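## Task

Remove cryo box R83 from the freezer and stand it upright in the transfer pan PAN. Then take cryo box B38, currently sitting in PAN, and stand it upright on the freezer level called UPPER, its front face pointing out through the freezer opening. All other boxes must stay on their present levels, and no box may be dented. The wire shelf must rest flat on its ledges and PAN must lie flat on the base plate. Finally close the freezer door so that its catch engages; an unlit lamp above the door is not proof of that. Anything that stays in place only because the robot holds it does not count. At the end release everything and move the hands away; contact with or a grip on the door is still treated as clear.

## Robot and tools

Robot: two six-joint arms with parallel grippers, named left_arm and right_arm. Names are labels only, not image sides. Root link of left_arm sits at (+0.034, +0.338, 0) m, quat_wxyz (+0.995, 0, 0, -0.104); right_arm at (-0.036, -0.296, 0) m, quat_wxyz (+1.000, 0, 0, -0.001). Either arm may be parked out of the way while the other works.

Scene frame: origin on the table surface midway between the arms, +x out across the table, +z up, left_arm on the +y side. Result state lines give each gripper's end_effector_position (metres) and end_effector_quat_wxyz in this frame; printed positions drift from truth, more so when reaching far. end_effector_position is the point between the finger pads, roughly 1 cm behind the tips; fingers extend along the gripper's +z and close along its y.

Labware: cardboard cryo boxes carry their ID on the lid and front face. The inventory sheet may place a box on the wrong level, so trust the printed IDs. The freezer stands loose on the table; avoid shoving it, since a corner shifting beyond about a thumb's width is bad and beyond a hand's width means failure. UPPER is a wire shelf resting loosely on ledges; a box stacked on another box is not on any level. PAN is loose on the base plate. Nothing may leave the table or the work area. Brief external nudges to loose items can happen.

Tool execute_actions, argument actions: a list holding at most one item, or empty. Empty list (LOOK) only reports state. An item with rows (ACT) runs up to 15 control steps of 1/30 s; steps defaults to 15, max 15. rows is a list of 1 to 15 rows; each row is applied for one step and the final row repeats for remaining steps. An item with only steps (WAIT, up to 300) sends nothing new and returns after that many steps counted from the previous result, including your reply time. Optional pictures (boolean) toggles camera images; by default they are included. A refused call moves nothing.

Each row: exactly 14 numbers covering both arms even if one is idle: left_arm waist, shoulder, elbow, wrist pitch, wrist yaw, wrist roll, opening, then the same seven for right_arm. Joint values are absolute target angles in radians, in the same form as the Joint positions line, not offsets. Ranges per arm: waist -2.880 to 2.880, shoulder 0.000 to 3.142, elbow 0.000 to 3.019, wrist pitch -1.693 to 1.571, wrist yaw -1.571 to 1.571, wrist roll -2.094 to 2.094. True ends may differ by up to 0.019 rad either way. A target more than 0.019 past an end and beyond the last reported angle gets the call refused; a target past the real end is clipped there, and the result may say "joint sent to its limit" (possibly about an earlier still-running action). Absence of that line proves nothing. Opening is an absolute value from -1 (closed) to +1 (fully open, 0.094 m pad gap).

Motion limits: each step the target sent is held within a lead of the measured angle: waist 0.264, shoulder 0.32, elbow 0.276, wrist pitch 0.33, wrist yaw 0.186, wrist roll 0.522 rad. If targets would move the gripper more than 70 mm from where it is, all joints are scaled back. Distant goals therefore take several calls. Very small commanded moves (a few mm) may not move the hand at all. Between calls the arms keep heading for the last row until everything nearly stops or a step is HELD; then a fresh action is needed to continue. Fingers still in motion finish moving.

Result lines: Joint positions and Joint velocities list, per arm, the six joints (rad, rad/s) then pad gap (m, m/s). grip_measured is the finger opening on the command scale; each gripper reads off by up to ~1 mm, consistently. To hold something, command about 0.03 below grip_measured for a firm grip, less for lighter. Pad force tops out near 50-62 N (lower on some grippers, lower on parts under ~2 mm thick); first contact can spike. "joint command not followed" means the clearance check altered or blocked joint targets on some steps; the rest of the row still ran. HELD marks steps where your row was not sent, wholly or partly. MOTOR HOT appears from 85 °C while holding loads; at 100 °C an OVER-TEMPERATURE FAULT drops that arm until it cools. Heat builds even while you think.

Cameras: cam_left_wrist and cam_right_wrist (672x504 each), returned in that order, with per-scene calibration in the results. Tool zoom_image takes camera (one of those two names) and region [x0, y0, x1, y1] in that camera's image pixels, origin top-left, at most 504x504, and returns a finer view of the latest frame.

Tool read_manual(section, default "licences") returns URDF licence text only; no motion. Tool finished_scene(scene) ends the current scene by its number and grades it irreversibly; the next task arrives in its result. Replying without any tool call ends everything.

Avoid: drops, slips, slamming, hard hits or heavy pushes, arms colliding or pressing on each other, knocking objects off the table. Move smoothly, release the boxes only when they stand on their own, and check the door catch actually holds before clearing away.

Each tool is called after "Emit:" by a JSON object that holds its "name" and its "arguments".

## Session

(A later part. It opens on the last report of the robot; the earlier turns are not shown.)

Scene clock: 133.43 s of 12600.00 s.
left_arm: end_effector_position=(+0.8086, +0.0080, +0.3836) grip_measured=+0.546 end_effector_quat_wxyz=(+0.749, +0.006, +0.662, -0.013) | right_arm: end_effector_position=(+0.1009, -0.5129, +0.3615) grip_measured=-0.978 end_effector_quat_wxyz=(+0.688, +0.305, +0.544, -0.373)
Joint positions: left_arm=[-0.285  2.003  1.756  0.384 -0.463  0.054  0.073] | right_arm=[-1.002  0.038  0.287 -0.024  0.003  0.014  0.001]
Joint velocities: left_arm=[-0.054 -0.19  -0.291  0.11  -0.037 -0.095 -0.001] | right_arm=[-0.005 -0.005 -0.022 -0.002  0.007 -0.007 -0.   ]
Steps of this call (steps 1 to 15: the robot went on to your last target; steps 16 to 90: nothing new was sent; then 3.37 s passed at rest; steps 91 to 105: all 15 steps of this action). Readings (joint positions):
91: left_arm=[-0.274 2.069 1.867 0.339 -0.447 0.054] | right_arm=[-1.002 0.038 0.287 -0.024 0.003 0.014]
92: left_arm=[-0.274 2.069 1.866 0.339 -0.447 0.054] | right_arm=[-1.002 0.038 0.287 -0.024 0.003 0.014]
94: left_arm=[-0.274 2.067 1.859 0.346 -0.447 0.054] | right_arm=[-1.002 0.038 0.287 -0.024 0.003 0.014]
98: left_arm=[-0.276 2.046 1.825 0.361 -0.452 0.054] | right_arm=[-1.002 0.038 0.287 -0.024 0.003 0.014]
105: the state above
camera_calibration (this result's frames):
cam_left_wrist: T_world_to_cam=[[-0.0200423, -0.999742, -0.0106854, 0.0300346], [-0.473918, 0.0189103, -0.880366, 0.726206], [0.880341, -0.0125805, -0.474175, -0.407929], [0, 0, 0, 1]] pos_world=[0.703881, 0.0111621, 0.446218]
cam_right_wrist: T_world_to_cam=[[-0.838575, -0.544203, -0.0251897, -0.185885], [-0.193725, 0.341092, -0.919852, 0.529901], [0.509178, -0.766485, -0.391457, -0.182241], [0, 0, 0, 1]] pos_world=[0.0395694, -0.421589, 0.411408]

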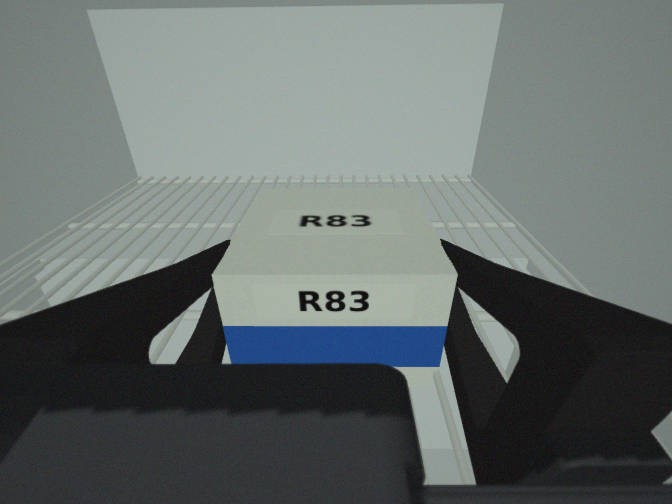

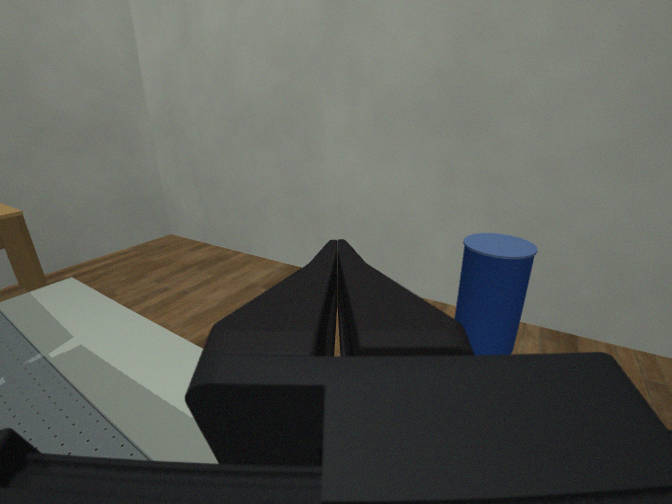

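Emit:
{"name": "execute_actions", "arguments": {"actions": [{"rows":[[-0.306,1.951,1.716,0.413,-0.471,0.06,0.53,-1,0.05,0.3,0,0,0,-1],[-0.309,1.943,1.704,0.417,-0.473,0.06,0.53,-1,0.05,0.3,0,0,0,-1],[-0.312,1.935,1.691,0.422,-0.476,0.06,0.53,-1,0.05,0.3,0,0,0,-1],[-0.315,1.927,1.679,0.426,-0.478,0.06,0.53,-1,0.05,0.3,0,0,0,-1],[-0.318,1.919,1.666,0.431,-0.48,0.06,0.53,-1,0.05,0.3,0,0,0,-1],[-0.321,1.911,1.654,0.435,-0.483,0.06,0.53,-1,0.05,0.3,0,0,0,-1],[-0.324,1.903,1.641,0.44,-0.485,0.065,0.53,-1,0.05,0.3,0,0,0,-1],[-0.327,1.895,1.629,0.444,-0.487,0.065,0.53,-1,0.05,0.3,0,0,0,-1],[-0.33,1.887,1.616,0.449,-0.49,0.065,0.53,-1,0.05,0.3,0,0,0,-1],[-0.333,1.879,1.604,0.453,-0.492,0.065,0.53,-1,0.05,0.3,0,0,0,-1],[-0.336,1.871,1.592,0.458,-0.494,0.065,0.53,-1,0.05,0.3,0,0,0,-1],[-0.339,1.863,1.58,0.462,-0.497,0.065,0.53,-1,0.05,0.3,0,0,0,-1],[-0.342,1.855,1.568,0.466,-0.499,0.065,0.53,-1,0.05,0.3,0,0,0,-1],[-0.344,1.847,1.556,0.47,-0.501,0.065,0.53,-1,0.05,0.3,0,0,0,-1],[-0.346,1.84,1.545,0.474,-0.503,0.065,0.53,-1,0.05,0.3,0,0,0,-1]]}], "pictures": false}}

Emit:
{"name": "execute_actions", "arguments": {"actions": [{"rows":[[-0.346,1.84,1.545,0.474,-0.503,0.065,0.53,-1,0.05,0.3,0,0,0,-1],[-0.346,1.84,1.545,0.474,-0.503,0.065,0.53,-1,0.05,0.3,0,0,0,-1],[-0.346,1.84,1.545,0.474,-0.503,0.065,0.53,-1,0.05,0.3,0,0,0,-1],[-0.346,1.84,1.545,0.474,-0.503,0.065,0.53,-1,0.05,0.3,0,0,0,-1],[-0.346,1.84,1.545,0.474,-0.503,0.065,0.53,-1,0.05,0.3,0,0,0,-1],[-0.346,1.84,1.545,0.474,-0.503,0.065,0.53,-1,0.05,0.3,0,0,0,-1],[-0.346,1.84,1.545,0.474,-0.503,0.065,0.53,-1,0.05,0.3,0,0,0,-1],[-0.346,1.84,1.545,0.474,-0.503,0.065,0.53,-1,0.05,0.3,0,0,0,-1],[-0.346,1.84,1.545,0.474,-0.503,0.065,0.6,-1,0.05,0.3,0,0,0,-1],[-0.346,1.84,1.545,0.474,-0.503,0.065,1,-1,0.05,0.3,0,0,0,-1]]}]}}

Scene clock: 142.53 s of 12600.00 s.
left_arm: end_effector_position=(+0.7549, +0.0025, +0.3821) grip_measured=+0.546 end_effector_quat_wxyz=(+0.748, +0.009, +0.664, -0.018) | right_arm: end_effector_position=(+0.1009, -0.5129, +0.3615) grip_measured=-0.978 end_effector_quat_wxyz=(+0.688, +0.305, +0.544, -0.373)
Joint positions: left_arm=[-0.33   1.887  1.575  0.448 -0.497  0.054  0.073] | right_arm=[-1.002  0.038  0.287 -0.024  0.003  0.014  0.001]
Joint velocities: left_arm=[-0.122 -0.22  -0.335  0.12  -0.007 -0.066  0.001] | right_arm=[-0.005 -0.005  0.007  0.002 -0.051  0.051  0.001]
Steps of this call (steps 1 to 30: the robot went on to your last target; steps 31 to 90: nothing new was sent; then 5.60 s passed at rest; steps 91 to 105: all 15 steps of this action). Readings (joint positions):
91: left_arm=[-0.292 1.991 1.736 0.391 -0.467 0.054] | right_arm=[-1.002 0.038 0.287 -0.024 0.003 0.014]
92: left_arm=[-0.292 1.989 1.732 0.395 -0.467 0.054] | right_arm=[-1.002 0.038 0.287 -0.024 0.003 0.014]
94: left_arm=[-0.294 1.978 1.714 0.405 -0.470 0.054] | right_arm=[-1.002 0.038 0.287 -0.024 0.003 0.014]
98: left_arm=[-0.304 1.944 1.662 0.420 -0.481 0.054] | right_arm=[-1.002 0.038 0.287 -0.024 0.003 0.014]
105: the state above

Scene clock: 143.03 s of 12600.00 s.
left_arm: end_effector_position=(+0.7460, -0.0014, +0.3821) grip_measured=+1.000 end_effector_quat_wxyz=(+0.747, +0.012, +0.664, -0.021) | right_arm: end_effector_position=(+0.1009, -0.5129, +0.3615) grip_measured=-0.978 end_effector_quat_wxyz=(+0.688, +0.305, +0.544, -0.373)
Joint positions: left_arm=[-0.34   1.871  1.552  0.454 -0.5    0.054  0.094] | right_arm=[-1.002  0.038  0.287 -0.024  0.003  0.014  0.001]
Joint velocities: left_arm=[-0.005 -0.015  0.002  0.012  0.037  0.022  0.   ] | right_arm=[ 0.005 -0.015  0.007 -0.002 -0.007 -0.037 -0.   ]
Steps of this call (steps 1 to 15: all 15 steps of this action). Readings (joint positions):
1: left_arm=[-0.333 1.880 1.564 0.451 -0.498 0.054] | right_arm=[-1.002 0.038 0.287 -0.024 0.003 0.014]
2: left_arm=[-0.336 1.875 1.557 0.452 -0.499 0.054] | right_arm=[-1.002 0.038 0.287 -0.024 0.003 0.014]
4: left_arm=[-0.339 1.871 1.552 0.452 -0.499 0.054] | right_arm=[-1.002 0.038 0.287 -0.024 0.003 0.014]
8: left_arm=[-0.340 1.871 1.552 0.454 -0.500 0.054] | right_arm=[-1.002 0.038 0.287 -0.024 0.003 0.014]
15: the state above
camera_calibration (this result's frames):
cam_left_wrist: T_world_to_cam=[[-0.0394456, -0.999187, -0.0083602, 0.0329014], [-0.478235, 0.0262245, -0.87784, 0.697714], [0.877346, -0.0306288, -0.478881, -0.349685], [0, 0, 0, 1]] pos_world=[0.641764, 0.00386695, 0.445299]
cam_right_wrist: T_world_to_cam=[[-0.838575, -0.544203, -0.0251897, -0.185885], [-0.193725, 0.341092, -0.919852, 0.529901], [0.509178, -0.766485, -0.391457, -0.182241], [0, 0, 0, 1]] pos_world=[0.0395694, -0.421589, 0.411408]

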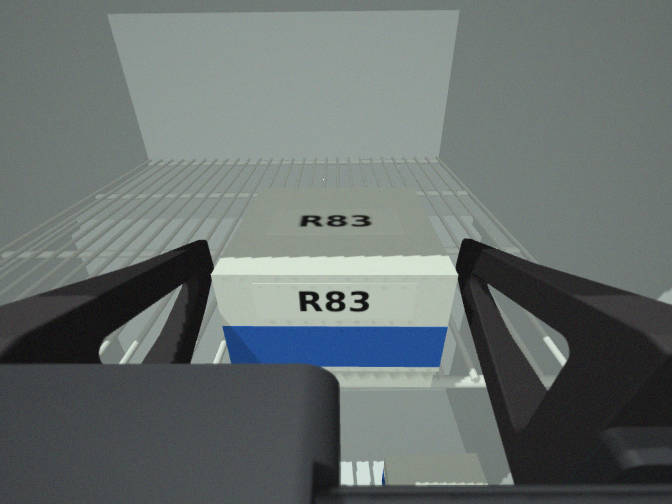

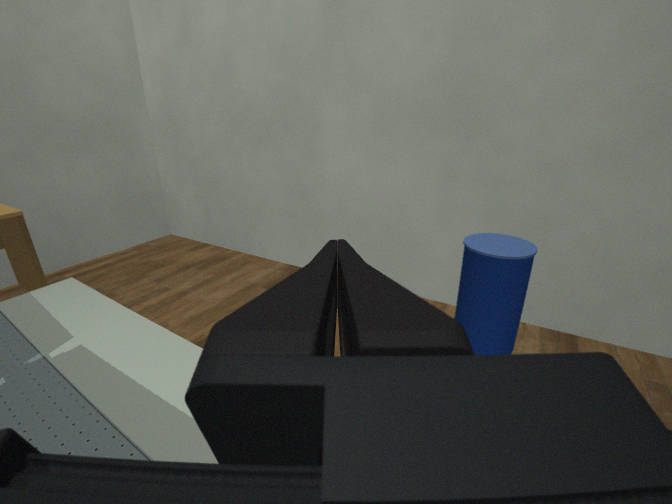

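Emit:
{"name": "execute_actions", "arguments": {"actions": [{"rows":[[-0.335,1.87,1.63,0.45,-0.499,0.04,1,-1,0.05,0.3,0,0,0,-1],[-0.334,1.87,1.645,0.42,-0.498,0.03,1,-1,0.05,0.3,0,0,0,-1],[-0.333,1.87,1.66,0.38,-0.497,0.015,1,-1,0.05,0.3,0,0,0,-1],[-0.332,1.87,1.675,0.34,-0.496,0,1,-1,0.05,0.3,0,0,0,-1],[-0.331,1.87,1.69,0.3,-0.495,-0.015,1,-1,0.05,0.3,0,0,0,-1],[-0.33,1.87,1.705,0.26,-0.494,-0.03,1,-1,0.05,0.3,0,0,0,-1],[-0.329,1.87,1.72,0.22,-0.493,-0.045,1,-1,0.05,0.3,0,0,0,-1],[-0.328,1.87,1.735,0.18,-0.492,-0.06,1,-1,0.05,0.3,0,0,0,-1],[-0.327,1.87,1.75,0.14,-0.491,-0.075,1,-1,0.05,0.3,0,0,0,-1],[-0.326,1.87,1.765,0.1,-0.49,-0.09,1,-1,0.05,0.3,0,0,0,-1],[-0.325,1.87,1.78,0.06,-0.489,-0.105,1,-1,0.05,0.3,0,0,0,-1],[-0.324,1.87,1.795,0.02,-0.488,-0.12,1,-1,0.05,0.3,0,0,0,-1],[-0.323,1.87,1.81,-0.02,-0.487,-0.13,1,-1,0.05,0.3,0,0,0,-1],[-0.322,1.87,1.82,-0.065,-0.486,-0.13,1,-1,0.05,0.3,0,0,0,-1],[-0.322,1.87,1.82,-0.105,-0.486,-0.13,1,-1,0.05,0.3,0,0,0,-1]]}], "pictures": false}}

Emit:
{"name": "execute_actions", "arguments": {"actions": [{"steps":10}]}}

Scene clock: 149.03 s of 12600.00 s.
left_arm: end_effector_position=(+0.7613, -0.0070, +0.3893) grip_measured=+1.000 end_effector_quat_wxyz=(+0.661, +0.014, +0.750, -0.020) | right_arm: end_effector_position=(+0.1009, -0.5129, +0.3615) grip_measured=-0.978 end_effector_quat_wxyz=(+0.688, +0.305, +0.544, -0.373)
Joint positions: left_arm=[-0.335  1.871  1.739 -0.012 -0.49  -0.079  0.094] | right_arm=[-1.002  0.038  0.287 -0.024  0.003  0.014  0.001]
Joint velocities: left_arm=[ 0.034  0.005  0.344 -1.209 -0.007 -0.242  0.   ] | right_arm=[-0.005 -0.005 -0.012  0.002 -0.022  0.007 -0.001]
Steps of this call (steps 1 to 15: the robot went on to your last target; steps 16 to 90: nothing new was sent; then 2.50 s passed at rest; steps 91 to 105: all 15 steps of this action). Readings (joint positions):
91: left_arm=[-0.340 1.871 1.552 0.454 -0.500 0.054] | right_arm=[-1.002 0.038 0.287 -0.024 0.003 0.014]
92: left_arm=[-0.340 1.871 1.554 0.449 -0.500 0.053] | right_arm=[-1.002 0.038 0.287 -0.024 0.003 0.014]
94: left_arm=[-0.340 1.871 1.567 0.408 -0.500 0.044] | right_arm=[-1.002 0.038 0.287 -0.024 0.003 0.014]
98: left_arm=[-0.340 1.871 1.626 0.265 -0.497 0.005] | right_arm=[-1.002 0.038 0.287 -0.024 0.003 0.014]
105: the state above

Scene clock: 149.37 s of 12600.00 s.
left_arm: end_effector_position=(+0.7612, -0.0024, +0.3800) grip_measured=+1.000 end_effector_quat_wxyz=(+0.638, +0.012, +0.770, -0.015) | right_arm: end_effector_position=(+0.1009, -0.5129, +0.3615) grip_measured=-0.978 end_effector_quat_wxyz=(+0.688, +0.305, +0.544, -0.373)
Joint positions: left_arm=[-0.33   1.871  1.755 -0.096 -0.49  -0.11   0.094] | right_arm=[-1.002  0.038  0.287 -0.024  0.003  0.014  0.001]
Joint velocities: left_arm=[-0.005 -0.005  0.017 -0.002 -0.022 -0.022  0.   ] | right_arm=[ 0.005 -0.005  0.002  0.017 -0.022  0.095  0.001]
Steps of this call (steps 1 to 10: the robot went on to your last target). Readings (joint positions):
1: left_arm=[-0.333 1.871 1.749 -0.045 -0.490 -0.086] | right_arm=[-1.002 0.038 0.287 -0.024 0.003 0.014]
2: left_arm=[-0.332 1.871 1.754 -0.065 -0.490 -0.091] | right_arm=[-1.002 0.038 0.287 -0.024 0.003 0.014]
4: left_arm=[-0.330 1.871 1.755 -0.084 -0.490 -0.099] | right_arm=[-1.002 0.038 0.287 -0.024 0.003 0.014]
8: left_arm=[-0.330 1.871 1.755 -0.096 -0.490 -0.108] | right_arm=[-1.002 0.038 0.287 -0.024 0.003 0.014]
10: the state above
camera_calibration (this result's frames):
cam_left_wrist: T_world_to_cam=[[-0.0356495, -0.999301, -0.0112736, 0.0307096], [-0.719634, 0.0334968, -0.693545, 0.816882], [0.693438, -0.0166116, -0.720325, -0.132294], [0, 0, 0, 1]] pos_world=[0.680689, 0.00112759, 0.471595]
cam_right_wrist: T_world_to_cam=[[-0.838575, -0.544203, -0.0251897, -0.185885], [-0.193725, 0.341092, -0.919852, 0.529901], [0.509178, -0.766485, -0.391457, -0.182241], [0, 0, 0, 1]] pos_world=[0.0395694, -0.421589, 0.411408]

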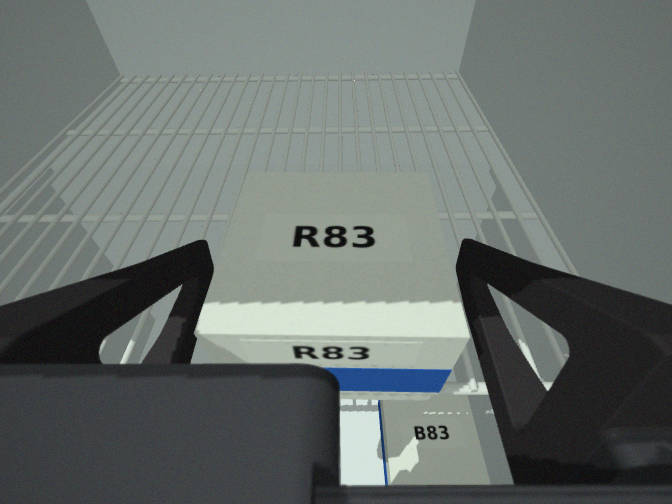

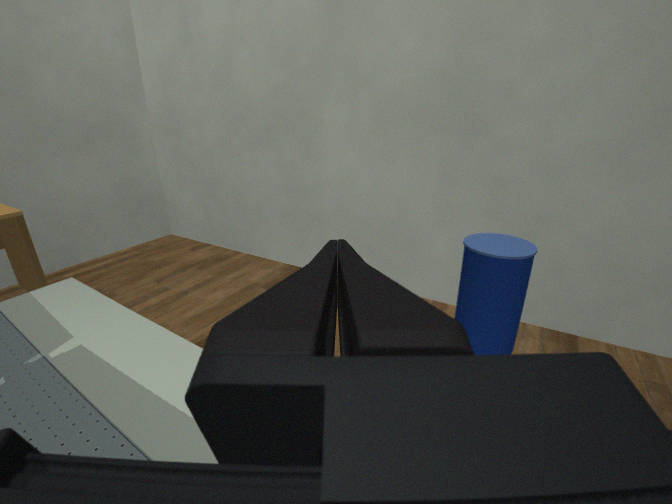

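Emit:
{"name": "execute_actions", "arguments": {"actions": []}}

Scene clock: 155.67 s of 12600.00 s.
left_arm: end_effector_position=(+0.7612, -0.0024, +0.3797) grip_measured=+1.000 end_effector_quat_wxyz=(+0.637, +0.010, +0.770, -0.016) | right_arm: end_effector_position=(+0.1009, -0.5129, +0.3615) grip_measured=-0.978 end_effector_quat_wxyz=(+0.688, +0.305, +0.544, -0.373)
Joint positions: left_arm=[-0.33   1.871  1.755 -0.097 -0.49  -0.114  0.094] | right_arm=[-1.002  0.038  0.287 -0.024  0.003  0.014  0.001]
Joint velocities: left_arm=[-0.015  0.005 -0.007 -0.002 -0.007 -0.037  0.   ] | right_arm=[-0.005  0.005 -0.007  0.007 -0.037 -0.081  0.001]
Steps of this call (steps 1 to 30: the robot went on to your last target; steps 31 to 90: nothing new was sent; then 3.30 s passed at rest). Readings (joint positions):
1: left_arm=[-0.330 1.871 1.755 -0.097 -0.490 -0.111] | right_arm=[-1.002 0.038 0.287 -0.024 0.003 0.014]
2: left_arm=[-0.330 1.871 1.755 -0.097 -0.490 -0.111] | right_arm=[-1.002 0.038 0.287 -0.024 0.003 0.014]
4: left_arm=[-0.330 1.871 1.755 -0.097 -0.490 -0.112] | right_arm=[-1.002 0.038 0.287 -0.024 0.003 0.014]
8: left_arm=[-0.330 1.871 1.755 -0.097 -0.490 -0.113] | right_arm=[-1.002 0.038 0.287 -0.024 0.003 0.014]
90: the state above
All arms were judged still, so your last target was given up. Only a new action makes them travel on or press farther. Fingers that are still opening or closing keep moving.
camera_calibration (this result's frames):
cam_left_wrist: T_world_to_cam=[[-0.0349486, -0.999356, -0.00807806, 0.0289862], [-0.720439, 0.0307949, -0.692834, 0.817008], [0.692637, -0.0183939, -0.721052, -0.131562], [0, 0, 0, 1]] pos_world=[0.680742, 0.00138788, 0.471422]
cam_right_wrist: T_world_to_cam=[[-0.838575, -0.544203, -0.0251897, -0.185885], [-0.193725, 0.341092, -0.919852, 0.529901], [0.509178, -0.766485, -0.391457, -0.182241], [0, 0, 0, 1]] pos_world=[0.0395694, -0.421589, 0.411408]

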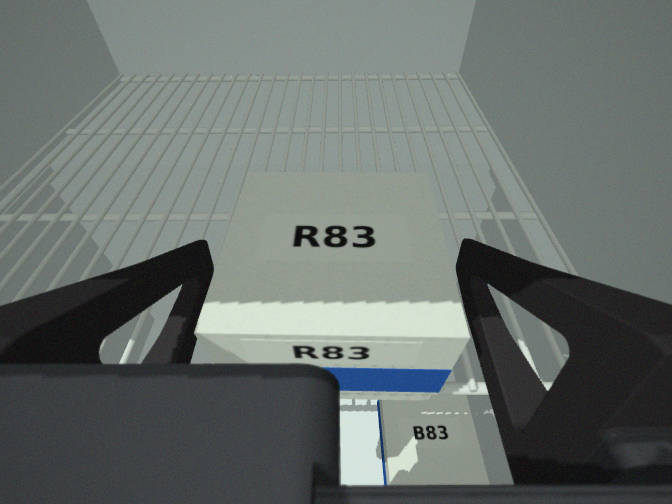

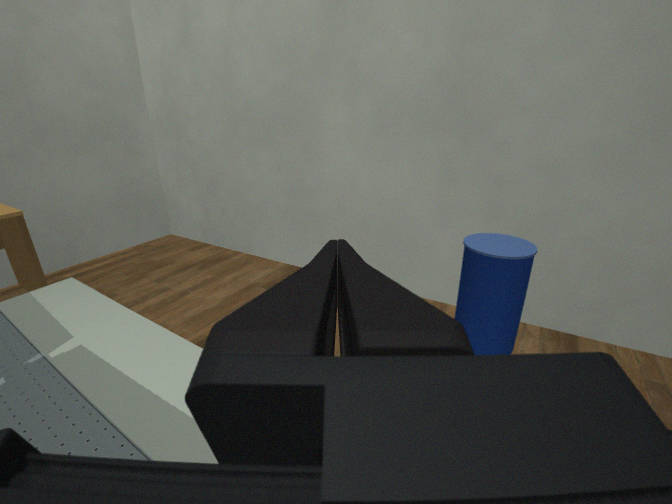

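Emit:
{"name": "execute_actions", "arguments": {"actions": [{"rows":[[-0.322,1.87,1.82,-0.105,-0.486,-0.13,0.9,-1,0.05,0.3,0,0,0,-1],[-0.322,1.87,1.82,-0.105,-0.486,-0.13,0.8,-1,0.05,0.3,0,0,0,-1],[-0.322,1.87,1.82,-0.105,-0.486,-0.13,0.72,-1,0.05,0.3,0,0,0,-1],[-0.322,1.87,1.82,-0.105,-0.486,-0.13,0.66,-1,0.05,0.3,0,0,0,-1],[-0.322,1.87,1.82,-0.105,-0.486,-0.13,0.62,-1,0.05,0.3,0,0,0,-1],[-0.322,1.87,1.82,-0.105,-0.486,-0.13,0.6,-1,0.05,0.3,0,0,0,-1],[-0.322,1.87,1.82,-0.105,-0.486,-0.13,0.585,-1,0.05,0.3,0,0,0,-1],[-0.322,1.87,1.82,-0.105,-0.486,-0.13,0.57,-1,0.05,0.3,0,0,0,-1],[-0.322,1.87,1.82,-0.105,-0.486,-0.13,0.56,-1,0.05,0.3,0,0,0,-1],[-0.322,1.87,1.82,-0.105,-0.486,-0.13,0.55,-1,0.05,0.3,0,0,0,-1],[-0.322,1.87,1.82,-0.105,-0.486,-0.13,0.54,-1,0.05,0.3,0,0,0,-1],[-0.322,1.87,1.82,-0.105,-0.486,-0.13,0.53,-1,0.05,0.3,0,0,0,-1]],"steps":15}]}}

Scene clock: 160.27 s of 12600.00 s.
left_arm: end_effector_position=(+0.7612, -0.0024, +0.3797) grip_measured=+0.546 end_effector_quat_wxyz=(+0.637, +0.010, +0.770, -0.016) | right_arm: end_effector_position=(+0.1009, -0.5129, +0.3615) grip_measured=-0.978 end_effector_quat_wxyz=(+0.688, +0.305, +0.544, -0.373)
Joint positions: left_arm=[-0.33   1.871  1.755 -0.097 -0.49  -0.114  0.073] | right_arm=[-1.002  0.038  0.287 -0.024  0.003  0.014  0.001]
Joint velocities: left_arm=[-0.005 -0.005 -0.012 -0.002 -0.007 -0.051  0.   ] | right_arm=[-0.015  0.005  0.012 -0.007 -0.051 -0.007 -0.   ]
Steps of this call (steps 1 to 90: nothing new was sent; then 1.10 s passed at rest; steps 91 to 105: all 15 steps of this action). Readings (joint positions):
91: left_arm=[-0.330 1.871 1.755 -0.097 -0.490 -0.114] | right_arm=[-1.002 0.038 0.287 -0.024 0.003 0.014]
92: left_arm=[-0.330 1.871 1.755 -0.097 -0.490 -0.114] | right_arm=[-1.002 0.038 0.287 -0.024 0.003 0.014]
94: left_arm=[-0.330 1.871 1.755 -0.097 -0.490 -0.114] | right_arm=[-1.002 0.038 0.287 -0.024 0.003 0.014]
98: left_arm=[-0.330 1.871 1.755 -0.097 -0.490 -0.114] | right_arm=[-1.002 0.038 0.287 -0.024 0.003 0.014]
105: the state above
camera_calibration (this result's frames):
cam_left_wrist: T_world_to_cam=[[-0.0349486, -0.999356, -0.00807806, 0.0289862], [-0.720439, 0.0307949, -0.692834, 0.817008], [0.692637, -0.0183939, -0.721052, -0.131562], [0, 0, 0, 1]] pos_world=[0.680742, 0.00138788, 0.471422]
cam_right_wrist: T_world_to_cam=[[-0.838575, -0.544203, -0.0251897, -0.185885], [-0.193725, 0.341092, -0.919852, 0.529901], [0.509178, -0.766485, -0.391457, -0.182241], [0, 0, 0, 1]] pos_world=[0.0395694, -0.421589, 0.411408]

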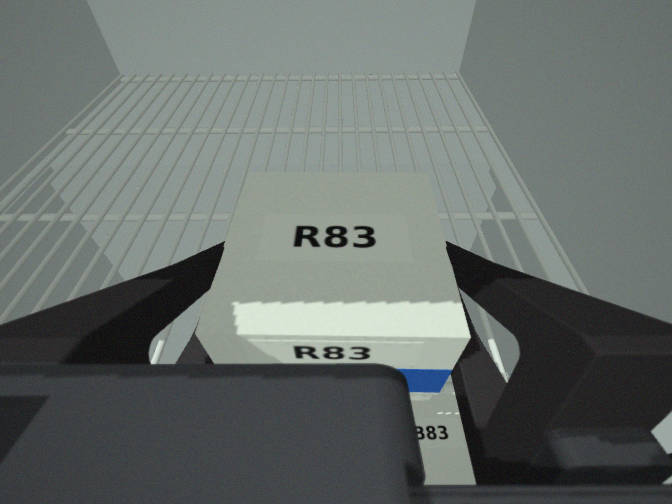

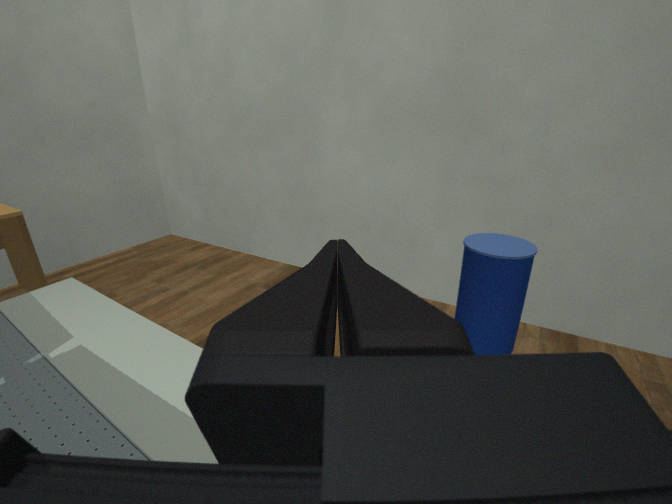

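Emit:
{"name": "execute_actions", "arguments": {"actions": [{"rows":[[-0.322,1.86,1.81,-0.105,-0.486,-0.13,0.53,-1,0.05,0.3,0,0,0,-1],[-0.322,1.85,1.80,-0.105,-0.486,-0.13,0.53,-1,0.05,0.3,0,0,0,-1],[-0.322,1.84,1.79,-0.105,-0.486,-0.13,0.53,-1,0.05,0.3,0,0,0,-1],[-0.322,1.83,1.78,-0.105,-0.486,-0.13,0.53,-1,0.05,0.3,0,0,0,-1]],"steps":12}], "pictures": false}}

Scene clock: 166.23 s of 12600.00 s.
left_arm: end_effector_position=(+0.7612, -0.0024, +0.3797) grip_measured=+0.546 end_effector_quat_wxyz=(+0.637, +0.010, +0.770, -0.016) | right_arm: end_effector_position=(+0.1009, -0.5129, +0.3615) grip_measured=-0.978 end_effector_quat_wxyz=(+0.688, +0.305, +0.544, -0.373)
Joint positions: left_arm=[-0.33   1.871  1.755 -0.097 -0.49  -0.114  0.073] | right_arm=[-1.002  0.038  0.287 -0.024  0.003  0.014  0.001]
Joint velocities: left_arm=[-0.005 -0.005 -0.002 -0.012  0.022  0.007  0.   ] | right_arm=[-0.005  0.005 -0.027 -0.017 -0.051  0.095 -0.   ]
Steps of this call (steps 1 to 15: the robot went on to your last target; steps 16 to 90: nothing new was sent; then 2.57 s passed at rest; steps 91 to 102: all 12 steps of this action). Readings (joint positions):
91: left_arm=[-0.330 1.871 1.755 -0.097 -0.490 -0.114] | right_arm=[-1.002 0.038 0.287 -0.024 0.003 0.014]
92: left_arm=[-0.330 1.871 1.755 -0.097 -0.490 -0.114] | right_arm=[-1.002 0.038 0.287 -0.024 0.003 0.014]
94: left_arm=[-0.330 1.871 1.755 -0.097 -0.490 -0.114] | right_arm=[-1.002 0.038 0.287 -0.024 0.003 0.014]
98: left_arm=[-0.330 1.871 1.755 -0.097 -0.490 -0.114] | right_arm=[-1.002 0.038 0.287 -0.024 0.003 0.014]
102: the state above

Emit:
{"name": "execute_actions", "arguments": {"actions": [{"rows":[[-0.322,1.82,1.78,-0.105,-0.486,-0.13,0.53,-1,0.05,0.3,0,0,0,-1],[-0.322,1.81,1.78,-0.105,-0.486,-0.13,0.53,-1,0.05,0.3,0,0,0,-1],[-0.322,1.80,1.78,-0.105,-0.486,-0.13,0.53,-1,0.05,0.3,0,0,0,-1]],"steps":12}], "pictures": false}}

Scene clock: 168.27 s of 12600.00 s.
left_arm: end_effector_position=(+0.7556, +0.0008, +0.3976) grip_measured=+0.546 end_effector_quat_wxyz=(+0.644, +0.007, +0.765, -0.020) | right_arm: end_effector_position=(+0.1009, -0.5129, +0.3615) grip_measured=-0.978 end_effector_quat_wxyz=(+0.688, +0.305, +0.544, -0.373)
Joint positions: left_arm=[-0.33   1.847  1.755 -0.102 -0.489 -0.114  0.073] | right_arm=[-1.002  0.038  0.287 -0.024  0.003  0.014  0.001]
Joint velocities: left_arm=[-0.005 -0.073  0.002 -0.007 -0.066  0.022 -0.001] | right_arm=[-0.005 -0.005 -0.012 -0.007  0.007 -0.051  0.001]
Steps of this call (steps 1 to 15: the robot went on to your last target; steps 16 to 49: nothing new was sent; steps 50 to 61: all 12 steps of this action). Readings (joint positions):
50: left_arm=[-0.330 1.870 1.755 -0.097 -0.490 -0.114] | right_arm=[-1.002 0.038 0.287 -0.024 0.003 0.014]
51: left_arm=[-0.330 1.870 1.755 -0.098 -0.490 -0.114] | right_arm=[-1.002 0.038 0.287 -0.024 0.003 0.014]
53: left_arm=[-0.330 1.867 1.755 -0.101 -0.490 -0.114] | right_arm=[-1.002 0.038 0.287 -0.024 0.003 0.014]
57: left_arm=[-0.330 1.857 1.755 -0.102 -0.489 -0.114] | right_arm=[-1.002 0.038 0.287 -0.024 0.003 0.014]
61: the state above

Retract.

Emit:
{"name": "execute_actions", "arguments": {"actions": [{"rows":[[-0.322,1.785,1.74,-0.1,-0.486,-0.13,0.53,-1,0.05,0.3,0,0,0,-1],[-0.322,1.765,1.71,-0.095,-0.486,-0.13,0.53,-1,0.05,0.3,0,0,0,-1],[-0.322,1.74,1.68,-0.09,-0.486,-0.13,0.53,-1,0.05,0.3,0,0,0,-1],[-0.322,1.715,1.645,-0.085,-0.486,-0.13,0.53,-1,0.05,0.3,0,0,0,-1],[-0.322,1.69,1.61,-0.08,-0.486,-0.13,0.53,-1,0.05,0.3,0,0,0,-1],[-0.322,1.665,1.575,-0.07,-0.486,-0.13,0.53,-1,0.05,0.3,0,0,0,-1],[-0.322,1.64,1.54,-0.06,-0.486,-0.13,0.53,-1,0.05,0.3,0,0,0,-1],[-0.322,1.615,1.505,-0.055,-0.486,-0.13,0.53,-1,0.05,0.3,0,0,0,-1],[-0.322,1.585,1.47,-0.05,-0.486,-0.13,0.53,-1,0.05,0.3,0,0,0,-1],[-0.322,1.555,1.435,-0.045,-0.486,-0.13,0.53,-1,0.05,0.3,0,0,0,-1],[-0.322,1.525,1.40,-0.04,-0.486,-0.13,0.53,-1,0.05,0.3,0,0,0,-1],[-0.322,1.495,1.365,-0.035,-0.486,-0.13,0.53,-1,0.05,0.3,0,0,0,-1],[-0.322,1.465,1.33,-0.03,-0.486,-0.13,0.53,-1,0.05,0.3,0,0,0,-1],[-0.322,1.44,1.295,-0.025,-0.486,-0.13,0.53,-1,0.05,0.3,0,0,0,-1],[-0.322,1.42,1.265,-0.02,-0.486,-0.13,0.53,-1,0.05,0.3,0,0,0,-1]],"steps":15}], "pictures": false}}

Emit:
{"name": "execute_actions", "arguments": {"actions": [{"steps":15}]}}

Scene clock: 173.63 s of 12600.00 s.
left_arm: end_effector_position=(+0.6403, +0.0692, +0.3881) grip_measured=+0.546 end_effector_quat_wxyz=(+0.627, +0.014, +0.779, -0.013) | right_arm: end_effector_position=(+0.1009, -0.5129, +0.3615) grip_measured=-0.978 end_effector_quat_wxyz=(+0.688, +0.305, +0.544, -0.373)
Joint positions: left_arm=[-0.33   1.502  1.317 -0.06  -0.487 -0.119  0.073] | right_arm=[-1.002  0.038  0.287 -0.024  0.003  0.014  0.001]
Joint velocities: left_arm=[-0.015 -0.952 -0.916  0.178  0.007 -0.007  0.   ] | right_arm=[-0.015 -0.005  0.002  0.022  0.007  0.007  0.   ]
Steps of this call (steps 1 to 15: the robot went on to your last target; steps 16 to 90: nothing new was sent; then 1.87 s passed at rest; steps 91 to 105: all 15 steps of this action). Readings (joint positions):
91: left_arm=[-0.330 1.843 1.753 -0.102 -0.489 -0.114] | right_arm=[-1.002 0.038 0.287 -0.024 0.003 0.014]
92: left_arm=[-0.330 1.839 1.745 -0.102 -0.489 -0.114] | right_arm=[-1.002 0.038 0.287 -0.024 0.003 0.014]
94: left_arm=[-0.330 1.815 1.701 -0.102 -0.488 -0.114] | right_arm=[-1.002 0.038 0.287 -0.024 0.003 0.014]
98: left_arm=[-0.330 1.723 1.566 -0.085 -0.487 -0.119] | right_arm=[-1.002 0.038 0.287 -0.024 0.003 0.014]
105: the state above

Scene clock: 174.13 s of 12600.00 s.
left_arm: end_effector_position=(+0.6168, +0.0832, +0.4074) grip_measured=+0.546 end_effector_quat_wxyz=(+0.640, +0.008, +0.768, -0.021) | right_arm: end_effector_position=(+0.1009, -0.5129, +0.3615) grip_measured=-0.978 end_effector_quat_wxyz=(+0.688, +0.305, +0.544, -0.373)
Joint positions: left_arm=[-0.33   1.421  1.26  -0.044 -0.487 -0.119  0.073] | right_arm=[-1.002  0.038  0.287 -0.024  0.003  0.014  0.001]
Joint velocities: left_arm=[-0.005 -0.024 -0.002  0.012 -0.037 -0.066 -0.001] | right_arm=[-0.005  0.005  0.022  0.002 -0.051 -0.022 -0.001]
Steps of this call (steps 1 to 15: the robot went on to your last target). Readings (joint positions):
1: left_arm=[-0.330 1.473 1.290 -0.057 -0.487 -0.119] | right_arm=[-1.002 0.038 0.287 -0.024 0.003 0.014]
2: left_arm=[-0.330 1.450 1.272 -0.057 -0.487 -0.119] | right_arm=[-1.002 0.038 0.287 -0.024 0.003 0.014]
4: left_arm=[-0.330 1.427 1.262 -0.055 -0.487 -0.119] | right_arm=[-1.002 0.038 0.287 -0.024 0.003 0.014]
8: left_arm=[-0.330 1.421 1.261 -0.044 -0.487 -0.119] | right_arm=[-1.002 0.038 0.287 -0.024 0.003 0.014]
15: the state above
camera_calibration (this result's frames):
cam_left_wrist: T_world_to_cam=[[-0.0373715, -0.999301, 0.00128051, 0.107432], [-0.715982, 0.0258821, -0.697639, 0.729139], [0.697118, -0.0269886, -0.716449, -0.0139793], [0, 0, 0, 1]] pos_world=[0.53581, 0.0881081, 0.498522]
cam_right_wrist: T_world_to_cam=[[-0.838575, -0.544203, -0.0251897, -0.185885], [-0.193725, 0.341092, -0.919852, 0.529901], [0.509178, -0.766485, -0.391457, -0.182241], [0, 0, 0, 1]] pos_world=[0.0395694, -0.421589, 0.411408]

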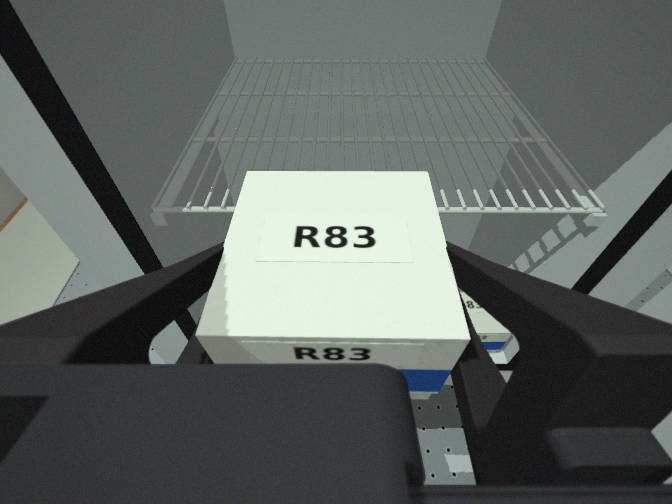

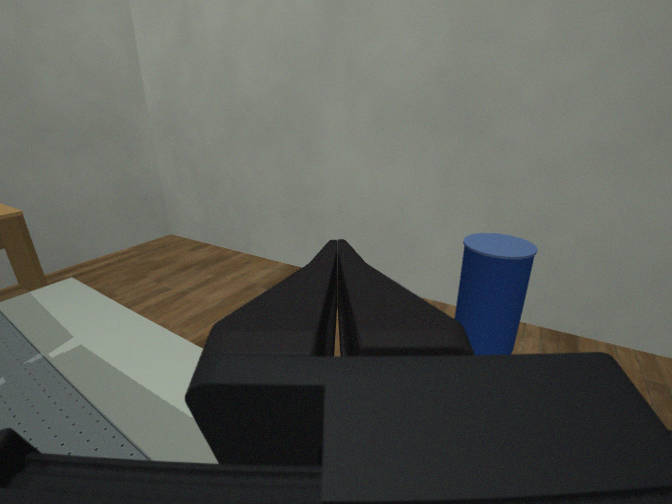

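Emit:
{"name": "execute_actions", "arguments": {"actions": [{"rows":[[-0.32,1.42,1.23,0.01,-0.48,-0.13,0.53,-1,0.05,0.3,0,0,0,-1],[-0.32,1.42,1.20,0.04,-0.47,-0.125,0.53,-1,0.05,0.3,0,0,0,-1],[-0.315,1.42,1.17,0.07,-0.46,-0.12,0.53,-1,0.05,0.3,0,0,0,-1],[-0.31,1.42,1.14,0.10,-0.445,-0.115,0.53,-1,0.05,0.3,0,0,0,-1],[-0.30,1.42,1.11,0.13,-0.43,-0.11,0.53,-1,0.05,0.3,0,0,0,-1],[-0.29,1.42,1.08,0.16,-0.415,-0.105,0.53,-1,0.05,0.3,0,0,0,-1],[-0.28,1.42,1.05,0.19,-0.40,-0.1,0.53,-1,0.05,0.3,0,0,0,-1],[-0.27,1.42,1.02,0.22,-0.38,-0.095,0.53,-1,0.05,0.3,0,0,0,-1],[-0.255,1.42,0.99,0.25,-0.36,-0.09,0.53,-1,0.05,0.3,0,0,0,-1],[-0.24,1.42,0.96,0.28,-0.34,-0.085,0.53,-1,0.05,0.3,0,0,0,-1],[-0.225,1.42,0.93,0.31,-0.32,-0.08,0.53,-1,0.05,0.3,0,0,0,-1],[-0.21,1.42,0.90,0.34,-0.30,-0.075,0.53,-1,0.05,0.3,0,0,0,-1],[-0.195,1.42,0.87,0.37,-0.28,-0.07,0.53,-1,0.05,0.3,0,0,0,-1],[-0.18,1.42,0.84,0.40,-0.26,-0.065,0.53,-1,0.05,0.3,0,0,0,-1],[-0.165,1.42,0.81,0.43,-0.24,-0.06,0.53,-1,0.05,0.3,0,0,0,-1]],"steps":15}], "pictures": false}}

Emit:
{"name": "execute_actions", "arguments": {"actions": [{"rows":[[-0.15,1.425,0.78,0.465,-0.22,-0.055,0.53,-1,0.05,0.3,0,0,0,-1],[-0.135,1.43,0.75,0.5,-0.2,-0.05,0.53,-1,0.05,0.3,0,0,0,-1],[-0.12,1.435,0.72,0.535,-0.18,-0.045,0.53,-1,0.05,0.3,0,0,0,-1],[-0.105,1.44,0.69,0.57,-0.16,-0.04,0.53,-1,0.05,0.3,0,0,0,-1],[-0.09,1.447,0.66,0.607,-0.14,-0.035,0.53,-1,0.05,0.3,0,0,0,-1],[-0.075,1.455,0.63,0.645,-0.12,-0.03,0.53,-1,0.05,0.3,0,0,0,-1],[-0.06,1.462,0.60,0.68,-0.10,-0.025,0.53,-1,0.05,0.3,0,0,0,-1],[-0.045,1.47,0.57,0.72,-0.08,-0.02,0.53,-1,0.05,0.3,0,0,0,-1],[-0.03,1.478,0.54,0.76,-0.06,-0.015,0.53,-1,0.05,0.3,0,0,0,-1],[-0.015,1.486,0.51,0.80,-0.04,-0.01,0.53,-1,0.05,0.3,0,0,0,-1],[0,1.494,0.48,0.835,-0.02,0,0.53,-1,0.05,0.3,0,0,0,-1],[0.01,1.502,0.45,0.87,0,0,0.53,-1,0.05,0.3,0,0,0,-1],[0.02,1.51,0.425,0.905,0,0,0.53,-1,0.05,0.3,0,0,0,-1],[0.02,1.515,0.405,0.935,0,0,0.53,-1,0.05,0.3,0,0,0,-1],[0.02,1.52,0.39,0.96,0,0,0.53,-1,0.05,0.3,0,0,0,-1]],"steps":15}], "pictures": false}}

Emit:
{"name": "execute_actions", "arguments": {"actions": [{"steps":15}]}}

Scene clock: 186.07 s of 12600.00 s.
left_arm: end_effector_position=(+0.5917, +0.1441, +0.2553) grip_measured=+0.546 end_effector_quat_wxyz=(+0.622, +0.042, +0.780, -0.055) | right_arm: end_effector_position=(+0.1009, -0.5129, +0.3615) grip_measured=-0.978 end_effector_quat_wxyz=(+0.688, +0.305, +0.544, -0.373)
Joint positions: left_arm=[-0.201  1.421  0.855  0.336 -0.261 -0.094  0.073] | right_arm=[-1.002  0.038  0.287 -0.024  0.003  0.014  0.001]
Joint velocities: left_arm=[ 0.542  0.005 -0.769  0.935  0.564  0.051 -0.   ] | right_arm=[-0.015  0.005  0.012  0.002 -0.007  0.007 -0.   ]
Steps of this call (steps 1 to 15: the robot went on to your last target; steps 16 to 90: nothing new was sent; then 8.43 s passed at rest; steps 91 to 105: all 15 steps of this action). Readings (joint positions):
91: left_arm=[-0.330 1.421 1.256 -0.039 -0.485 -0.119] | right_arm=[-1.002 0.038 0.287 -0.024 0.003 0.014]
92: left_arm=[-0.329 1.421 1.246 -0.022 -0.480 -0.119] | right_arm=[-1.002 0.038 0.287 -0.024 0.003 0.014]
94: left_arm=[-0.328 1.421 1.208 0.030 -0.460 -0.119] | right_arm=[-1.002 0.038 0.287 -0.024 0.003 0.014]
98: left_arm=[-0.308 1.421 1.078 0.137 -0.397 -0.117] | right_arm=[-1.002 0.038 0.287 -0.024 0.003 0.014]
105: the state above

Scene clock: 186.57 s of 12600.00 s.
left_arm: end_effector_position=(+0.5073, +0.2453, +0.1192) grip_measured=+0.546 end_effector_quat_wxyz=(+0.620, +0.064, +0.779, -0.066) | right_arm: end_effector_position=(+0.1009, -0.5129, +0.3615) grip_measured=-0.978 end_effector_quat_wxyz=(+0.688, +0.305, +0.544, -0.373)
Joint positions: left_arm=[ 0.013  1.507  0.418  0.865 -0.007 -0.027  0.073] | right_arm=[-1.002  0.038  0.287 -0.024  0.003  0.014  0.001]
Joint velocities: left_arm=[ 0.19   0.239 -0.706  0.842 -0.037  0.081 -0.001] | right_arm=[ 0.005 -0.005 -0.017 -0.007 -0.051 -0.081 -0.   ]
Steps of this call (steps 1 to 15: all 15 steps of this action). Readings (joint positions):
1: left_arm=[-0.183 1.421 0.826 0.368 -0.242 -0.090] | right_arm=[-1.002 0.038 0.287 -0.024 0.003 0.014]
2: left_arm=[-0.166 1.421 0.798 0.401 -0.222 -0.085] | right_arm=[-1.002 0.038 0.287 -0.024 0.003 0.014]
4: left_arm=[-0.134 1.423 0.740 0.470 -0.182 -0.076] | right_arm=[-1.002 0.038 0.287 -0.024 0.003 0.014]
8: left_arm=[-0.077 1.442 0.624 0.616 -0.102 -0.057] | right_arm=[-1.002 0.038 0.287 -0.024 0.003 0.014]
15: the state above

Scene clock: 187.07 s of 12600.00 s.
left_arm: end_effector_position=(+0.4938, +0.2503, +0.1101) grip_measured=+0.546 end_effector_quat_wxyz=(+0.622, +0.066, +0.777, -0.063) | right_arm: end_effector_position=(+0.1009, -0.5129, +0.3615) grip_measured=-0.978 end_effector_quat_wxyz=(+0.688, +0.305, +0.544, -0.373)
Joint positions: left_arm=[ 0.02   1.522  0.374  0.929 -0.004 -0.016  0.073] | right_arm=[-1.002  0.038  0.287 -0.024  0.003  0.014  0.001]
Joint velocities: left_arm=[-0.005 -0.005 -0.007  0.002  0.007 -0.066 -0.   ] | right_arm=[ 0.005  0.005 -0.022 -0.007  0.051 -0.037  0.001]
Steps of this call (steps 1 to 15: the robot went on to your last target). Readings (joint positions):
1: left_arm=[0.018 1.514 0.397 0.888 -0.007 -0.025] | right_arm=[-1.002 0.038 0.287 -0.024 0.003 0.014]
2: left_arm=[0.020 1.519 0.383 0.900 -0.007 -0.023] | right_arm=[-1.002 0.038 0.287 -0.024 0.003 0.014]
4: left_arm=[0.020 1.522 0.374 0.911 -0.004 -0.020] | right_arm=[-1.002 0.038 0.287 -0.024 0.003 0.014]
8: left_arm=[0.020 1.522 0.374 0.928 -0.004 -0.018] | right_arm=[-1.002 0.038 0.287 -0.024 0.003 0.014]
15: the state above
camera_calibration (this result's frames):
cam_left_wrist: T_world_to_cam=[[-0.179982, -0.983657, -0.00499283, 0.337362], [-0.729378, 0.136858, -0.670281, 0.405172], [0.66001, -0.116997, -0.74209, -0.0930683], [0, 0, 0, 1]] pos_world=[0.417669, 0.265509, 0.204199]
cam_right_wrist: T_world_to_cam=[[-0.838575, -0.544203, -0.0251897, -0.185885], [-0.193725, 0.341092, -0.919852, 0.529901], [0.509178, -0.766485, -0.391457, -0.182241], [0, 0, 0, 1]] pos_world=[0.0395694, -0.421589, 0.411408]

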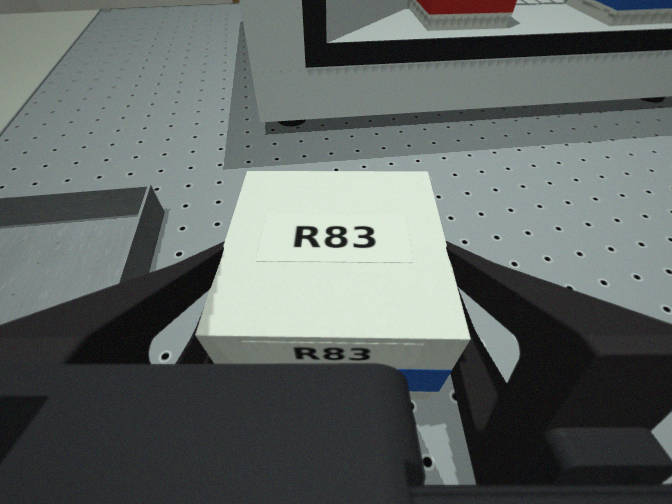

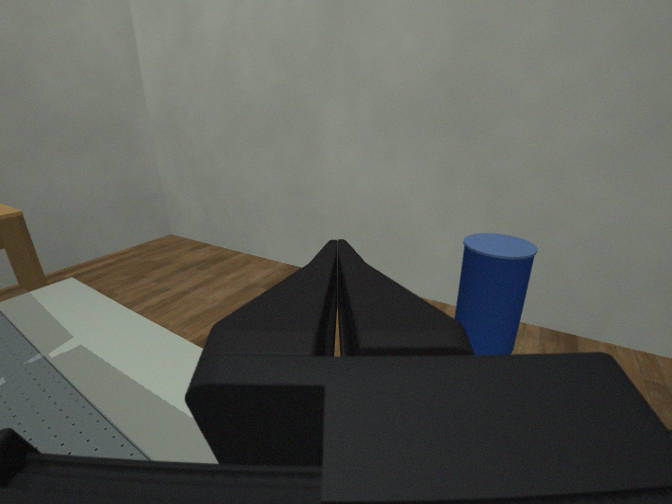

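Emit:
{"name": "execute_actions", "arguments": {"actions": [{"rows":[[0.02,1.54,0.39,1.0,0,0,0.53,-1,0.05,0.3,0,0,0,-1],[0.02,1.56,0.39,1.03,0,0,0.53,-1,0.05,0.3,0,0,0,-1],[0.02,1.585,0.39,1.055,0,0,0.53,-1,0.05,0.3,0,0,0,-1],[0.02,1.61,0.39,1.08,0,0,0.53,-1,0.05,0.3,0,0,0,-1],[0.02,1.635,0.39,1.105,0,0,0.53,-1,0.05,0.3,0,0,0,-1],[0.02,1.66,0.39,1.13,0,0,0.53,-1,0.05,0.3,0,0,0,-1],[0.02,1.685,0.39,1.155,0,0,0.53,-1,0.05,0.3,0,0,0,-1],[0.02,1.71,0.39,1.18,0,0,0.53,-1,0.05,0.3,0,0,0,-1],[0.02,1.73,0.39,1.2,0,0,0.53,-1,0.05,0.3,0,0,0,-1],[0.02,1.75,0.39,1.22,0,0,0.53,-1,0.05,0.3,0,0,0,-1],[0.02,1.765,0.39,1.235,0,0,0.53,-1,0.05,0.3,0,0,0,-1],[0.02,1.78,0.39,1.25,0,0,0.53,-1,0.05,0.3,0,0,0,-1],[0.02,1.79,0.39,1.26,0,0,0.53,-1,0.05,0.3,0,0,0,-1]],"steps":15}], "pictures": false}}

Emit:
{"name": "execute_actions", "arguments": {"actions": [{"steps":12}], "pictures": false}}

Scene clock: 193.00 s of 12600.00 s.
left_arm: end_effector_position=(+0.4970, +0.2496, +0.0631) grip_measured=+0.546 end_effector_quat_wxyz=(+0.635, +0.067, +0.767, -0.063) | right_arm: end_effector_position=(+0.1009, -0.5129, +0.3615) grip_measured=-0.978 end_effector_quat_wxyz=(+0.688, +0.305, +0.544, -0.373)
Joint positions: left_arm=[ 0.02   1.786  0.374  1.225 -0.003 -0.012  0.073] | right_arm=[-1.002  0.038  0.287 -0.024  0.003  0.014  0.001]
Joint velocities: left_arm=[-0.015  0.054 -0.007  0.173  0.037 -0.007 -0.   ] | right_arm=[ 0.005  0.005 -0.002  0.017 -0.051  0.007 -0.   ]
Steps of this call (steps 1 to 15: the robot went on to your last target; steps 16 to 90: nothing new was sent; then 2.43 s passed at rest; steps 91 to 105: all 15 steps of this action). Readings (joint positions):
91: left_arm=[0.020 1.523 0.374 0.935 -0.004 -0.016] | right_arm=[-1.002 0.038 0.287 -0.024 0.003 0.014]
92: left_arm=[0.020 1.527 0.374 0.952 -0.004 -0.016] | right_arm=[-1.002 0.038 0.287 -0.024 0.003 0.014]
94: left_arm=[0.020 1.549 0.374 1.004 -0.004 -0.016] | right_arm=[-1.002 0.038 0.287 -0.024 0.003 0.014]
98: left_arm=[0.020 1.645 0.374 1.105 -0.004 -0.016] | right_arm=[-1.002 0.038 0.287 -0.024 0.003 0.014]
105: the state above

Scene clock: 193.40 s of 12600.00 s.
left_arm: end_effector_position=(+0.4972, +0.2495, +0.0640) grip_measured=+0.546 end_effector_quat_wxyz=(+0.637, +0.067, +0.766, -0.063) | right_arm: end_effector_position=(+0.1009, -0.5129, +0.3615) grip_measured=-0.978 end_effector_quat_wxyz=(+0.688, +0.305, +0.544, -0.373)
Joint positions: left_arm=[ 0.02   1.786  0.374  1.229 -0.003 -0.012  0.073] | right_arm=[-1.002  0.038  0.287 -0.024  0.003  0.014  0.001]
Joint velocities: left_arm=[-0.015 -0.015  0.007 -0.022 -0.037  0.022 -0.   ] | right_arm=[-0.015  0.015 -0.007  0.022  0.022 -0.022 -0.   ]
Steps of this call (steps 1 to 12: the robot went on to your last target). Readings (joint positions):
1: left_arm=[0.020 1.786 0.374 1.228 -0.003 -0.012] | right_arm=[-1.002 0.038 0.287 -0.024 0.003 0.014]
2: left_arm=[0.020 1.786 0.374 1.229 -0.003 -0.012] | right_arm=[-1.002 0.038 0.287 -0.024 0.003 0.014]
4: left_arm=[0.020 1.786 0.374 1.229 -0.003 -0.012] | right_arm=[-1.002 0.038 0.287 -0.024 0.003 0.014]
8: left_arm=[0.020 1.786 0.374 1.229 -0.003 -0.012] | right_arm=[-1.002 0.038 0.287 -0.024 0.003 0.014]
12: the state above

Emit:
{"name": "execute_actions", "arguments": {"actions": [{"rows":[[0.02,1.80,0.39,1.265,0,0,0.53,-1,0.05,0.3,0,0,0,-1],[0.02,1.81,0.39,1.272,0,0,0.53,-1,0.05,0.3,0,0,0,-1],[0.02,1.82,0.39,1.28,0,0,0.53,-1,0.05,0.3,0,0,0,-1],[0.02,1.83,0.39,1.288,0,0,0.53,-1,0.05,0.3,0,0,0,-1],[0.02,1.84,0.39,1.295,0,0,0.53,-1,0.05,0.3,0,0,0,-1]],"steps":15}]}}

Scene clock: 195.67 s of 12600.00 s.
left_arm: end_effector_position=(+0.4974, +0.2495, +0.0632) grip_measured=+0.546 end_effector_quat_wxyz=(+0.645, +0.068, +0.758, -0.063) | right_arm: end_effector_position=(+0.1009, -0.5129, +0.3615) grip_measured=-0.978 end_effector_quat_wxyz=(+0.688, +0.305, +0.544, -0.373)
Joint positions: left_arm=[ 0.02   1.816  0.374  1.282 -0.003 -0.008  0.073] | right_arm=[-1.002  0.038  0.287 -0.024  0.003  0.014  0.001]
Joint velocities: left_arm=[-0.005 -0.015 -0.007  0.012 -0.081 -0.081 -0.   ] | right_arm=[-0.005 -0.005 -0.007 -0.017 -0.066  0.081 -0.001]
Steps of this call (steps 1 to 15: the robot went on to your last target; steps 16 to 53: nothing new was sent; steps 54 to 68: all 15 steps of this action). Readings (joint positions):
54: left_arm=[0.020 1.786 0.374 1.230 -0.003 -0.012] | right_arm=[-1.002 0.038 0.287 -0.024 0.003 0.014]
55: left_arm=[0.020 1.788 0.374 1.233 -0.003 -0.012] | right_arm=[-1.002 0.038 0.287 -0.024 0.003 0.014]
57: left_arm=[0.020 1.797 0.374 1.245 -0.003 -0.012] | right_arm=[-1.002 0.038 0.287 -0.024 0.003 0.014]
61: left_arm=[0.020 1.815 0.374 1.280 -0.003 -0.009] | right_arm=[-1.002 0.038 0.287 -0.024 0.003 0.014]
68: the state above
camera_calibration (this result's frames):
cam_left_wrist: T_world_to_cam=[[-0.181691, -0.983279, -0.0122668, 0.338181], [-0.68791, 0.136007, -0.712939, 0.358754], [0.702687, -0.121096, -0.701119, -0.153094], [0, 0, 0, 1]] pos_world=[0.415812, 0.265195, 0.152581]
cam_right_wrist: T_world_to_cam=[[-0.838575, -0.544203, -0.0251897, -0.185885], [-0.193725, 0.341092, -0.919852, 0.529901], [0.509178, -0.766485, -0.391457, -0.182241], [0, 0, 0, 1]] pos_world=[0.0395694, -0.421589, 0.411408]

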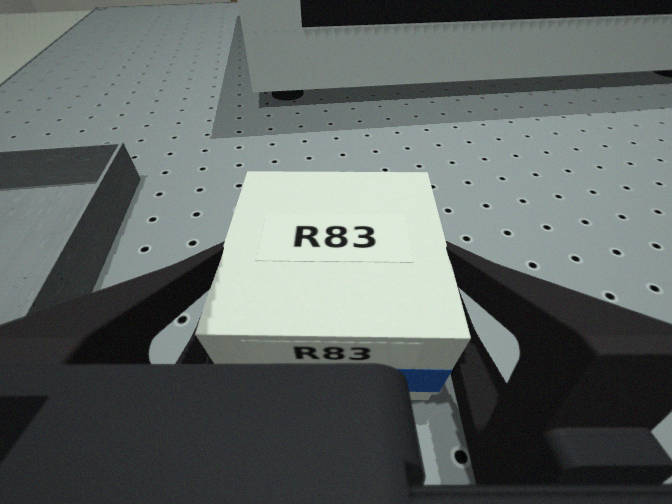

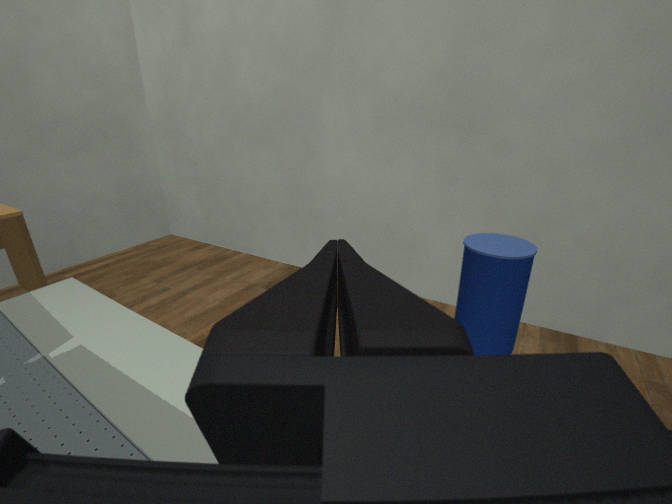

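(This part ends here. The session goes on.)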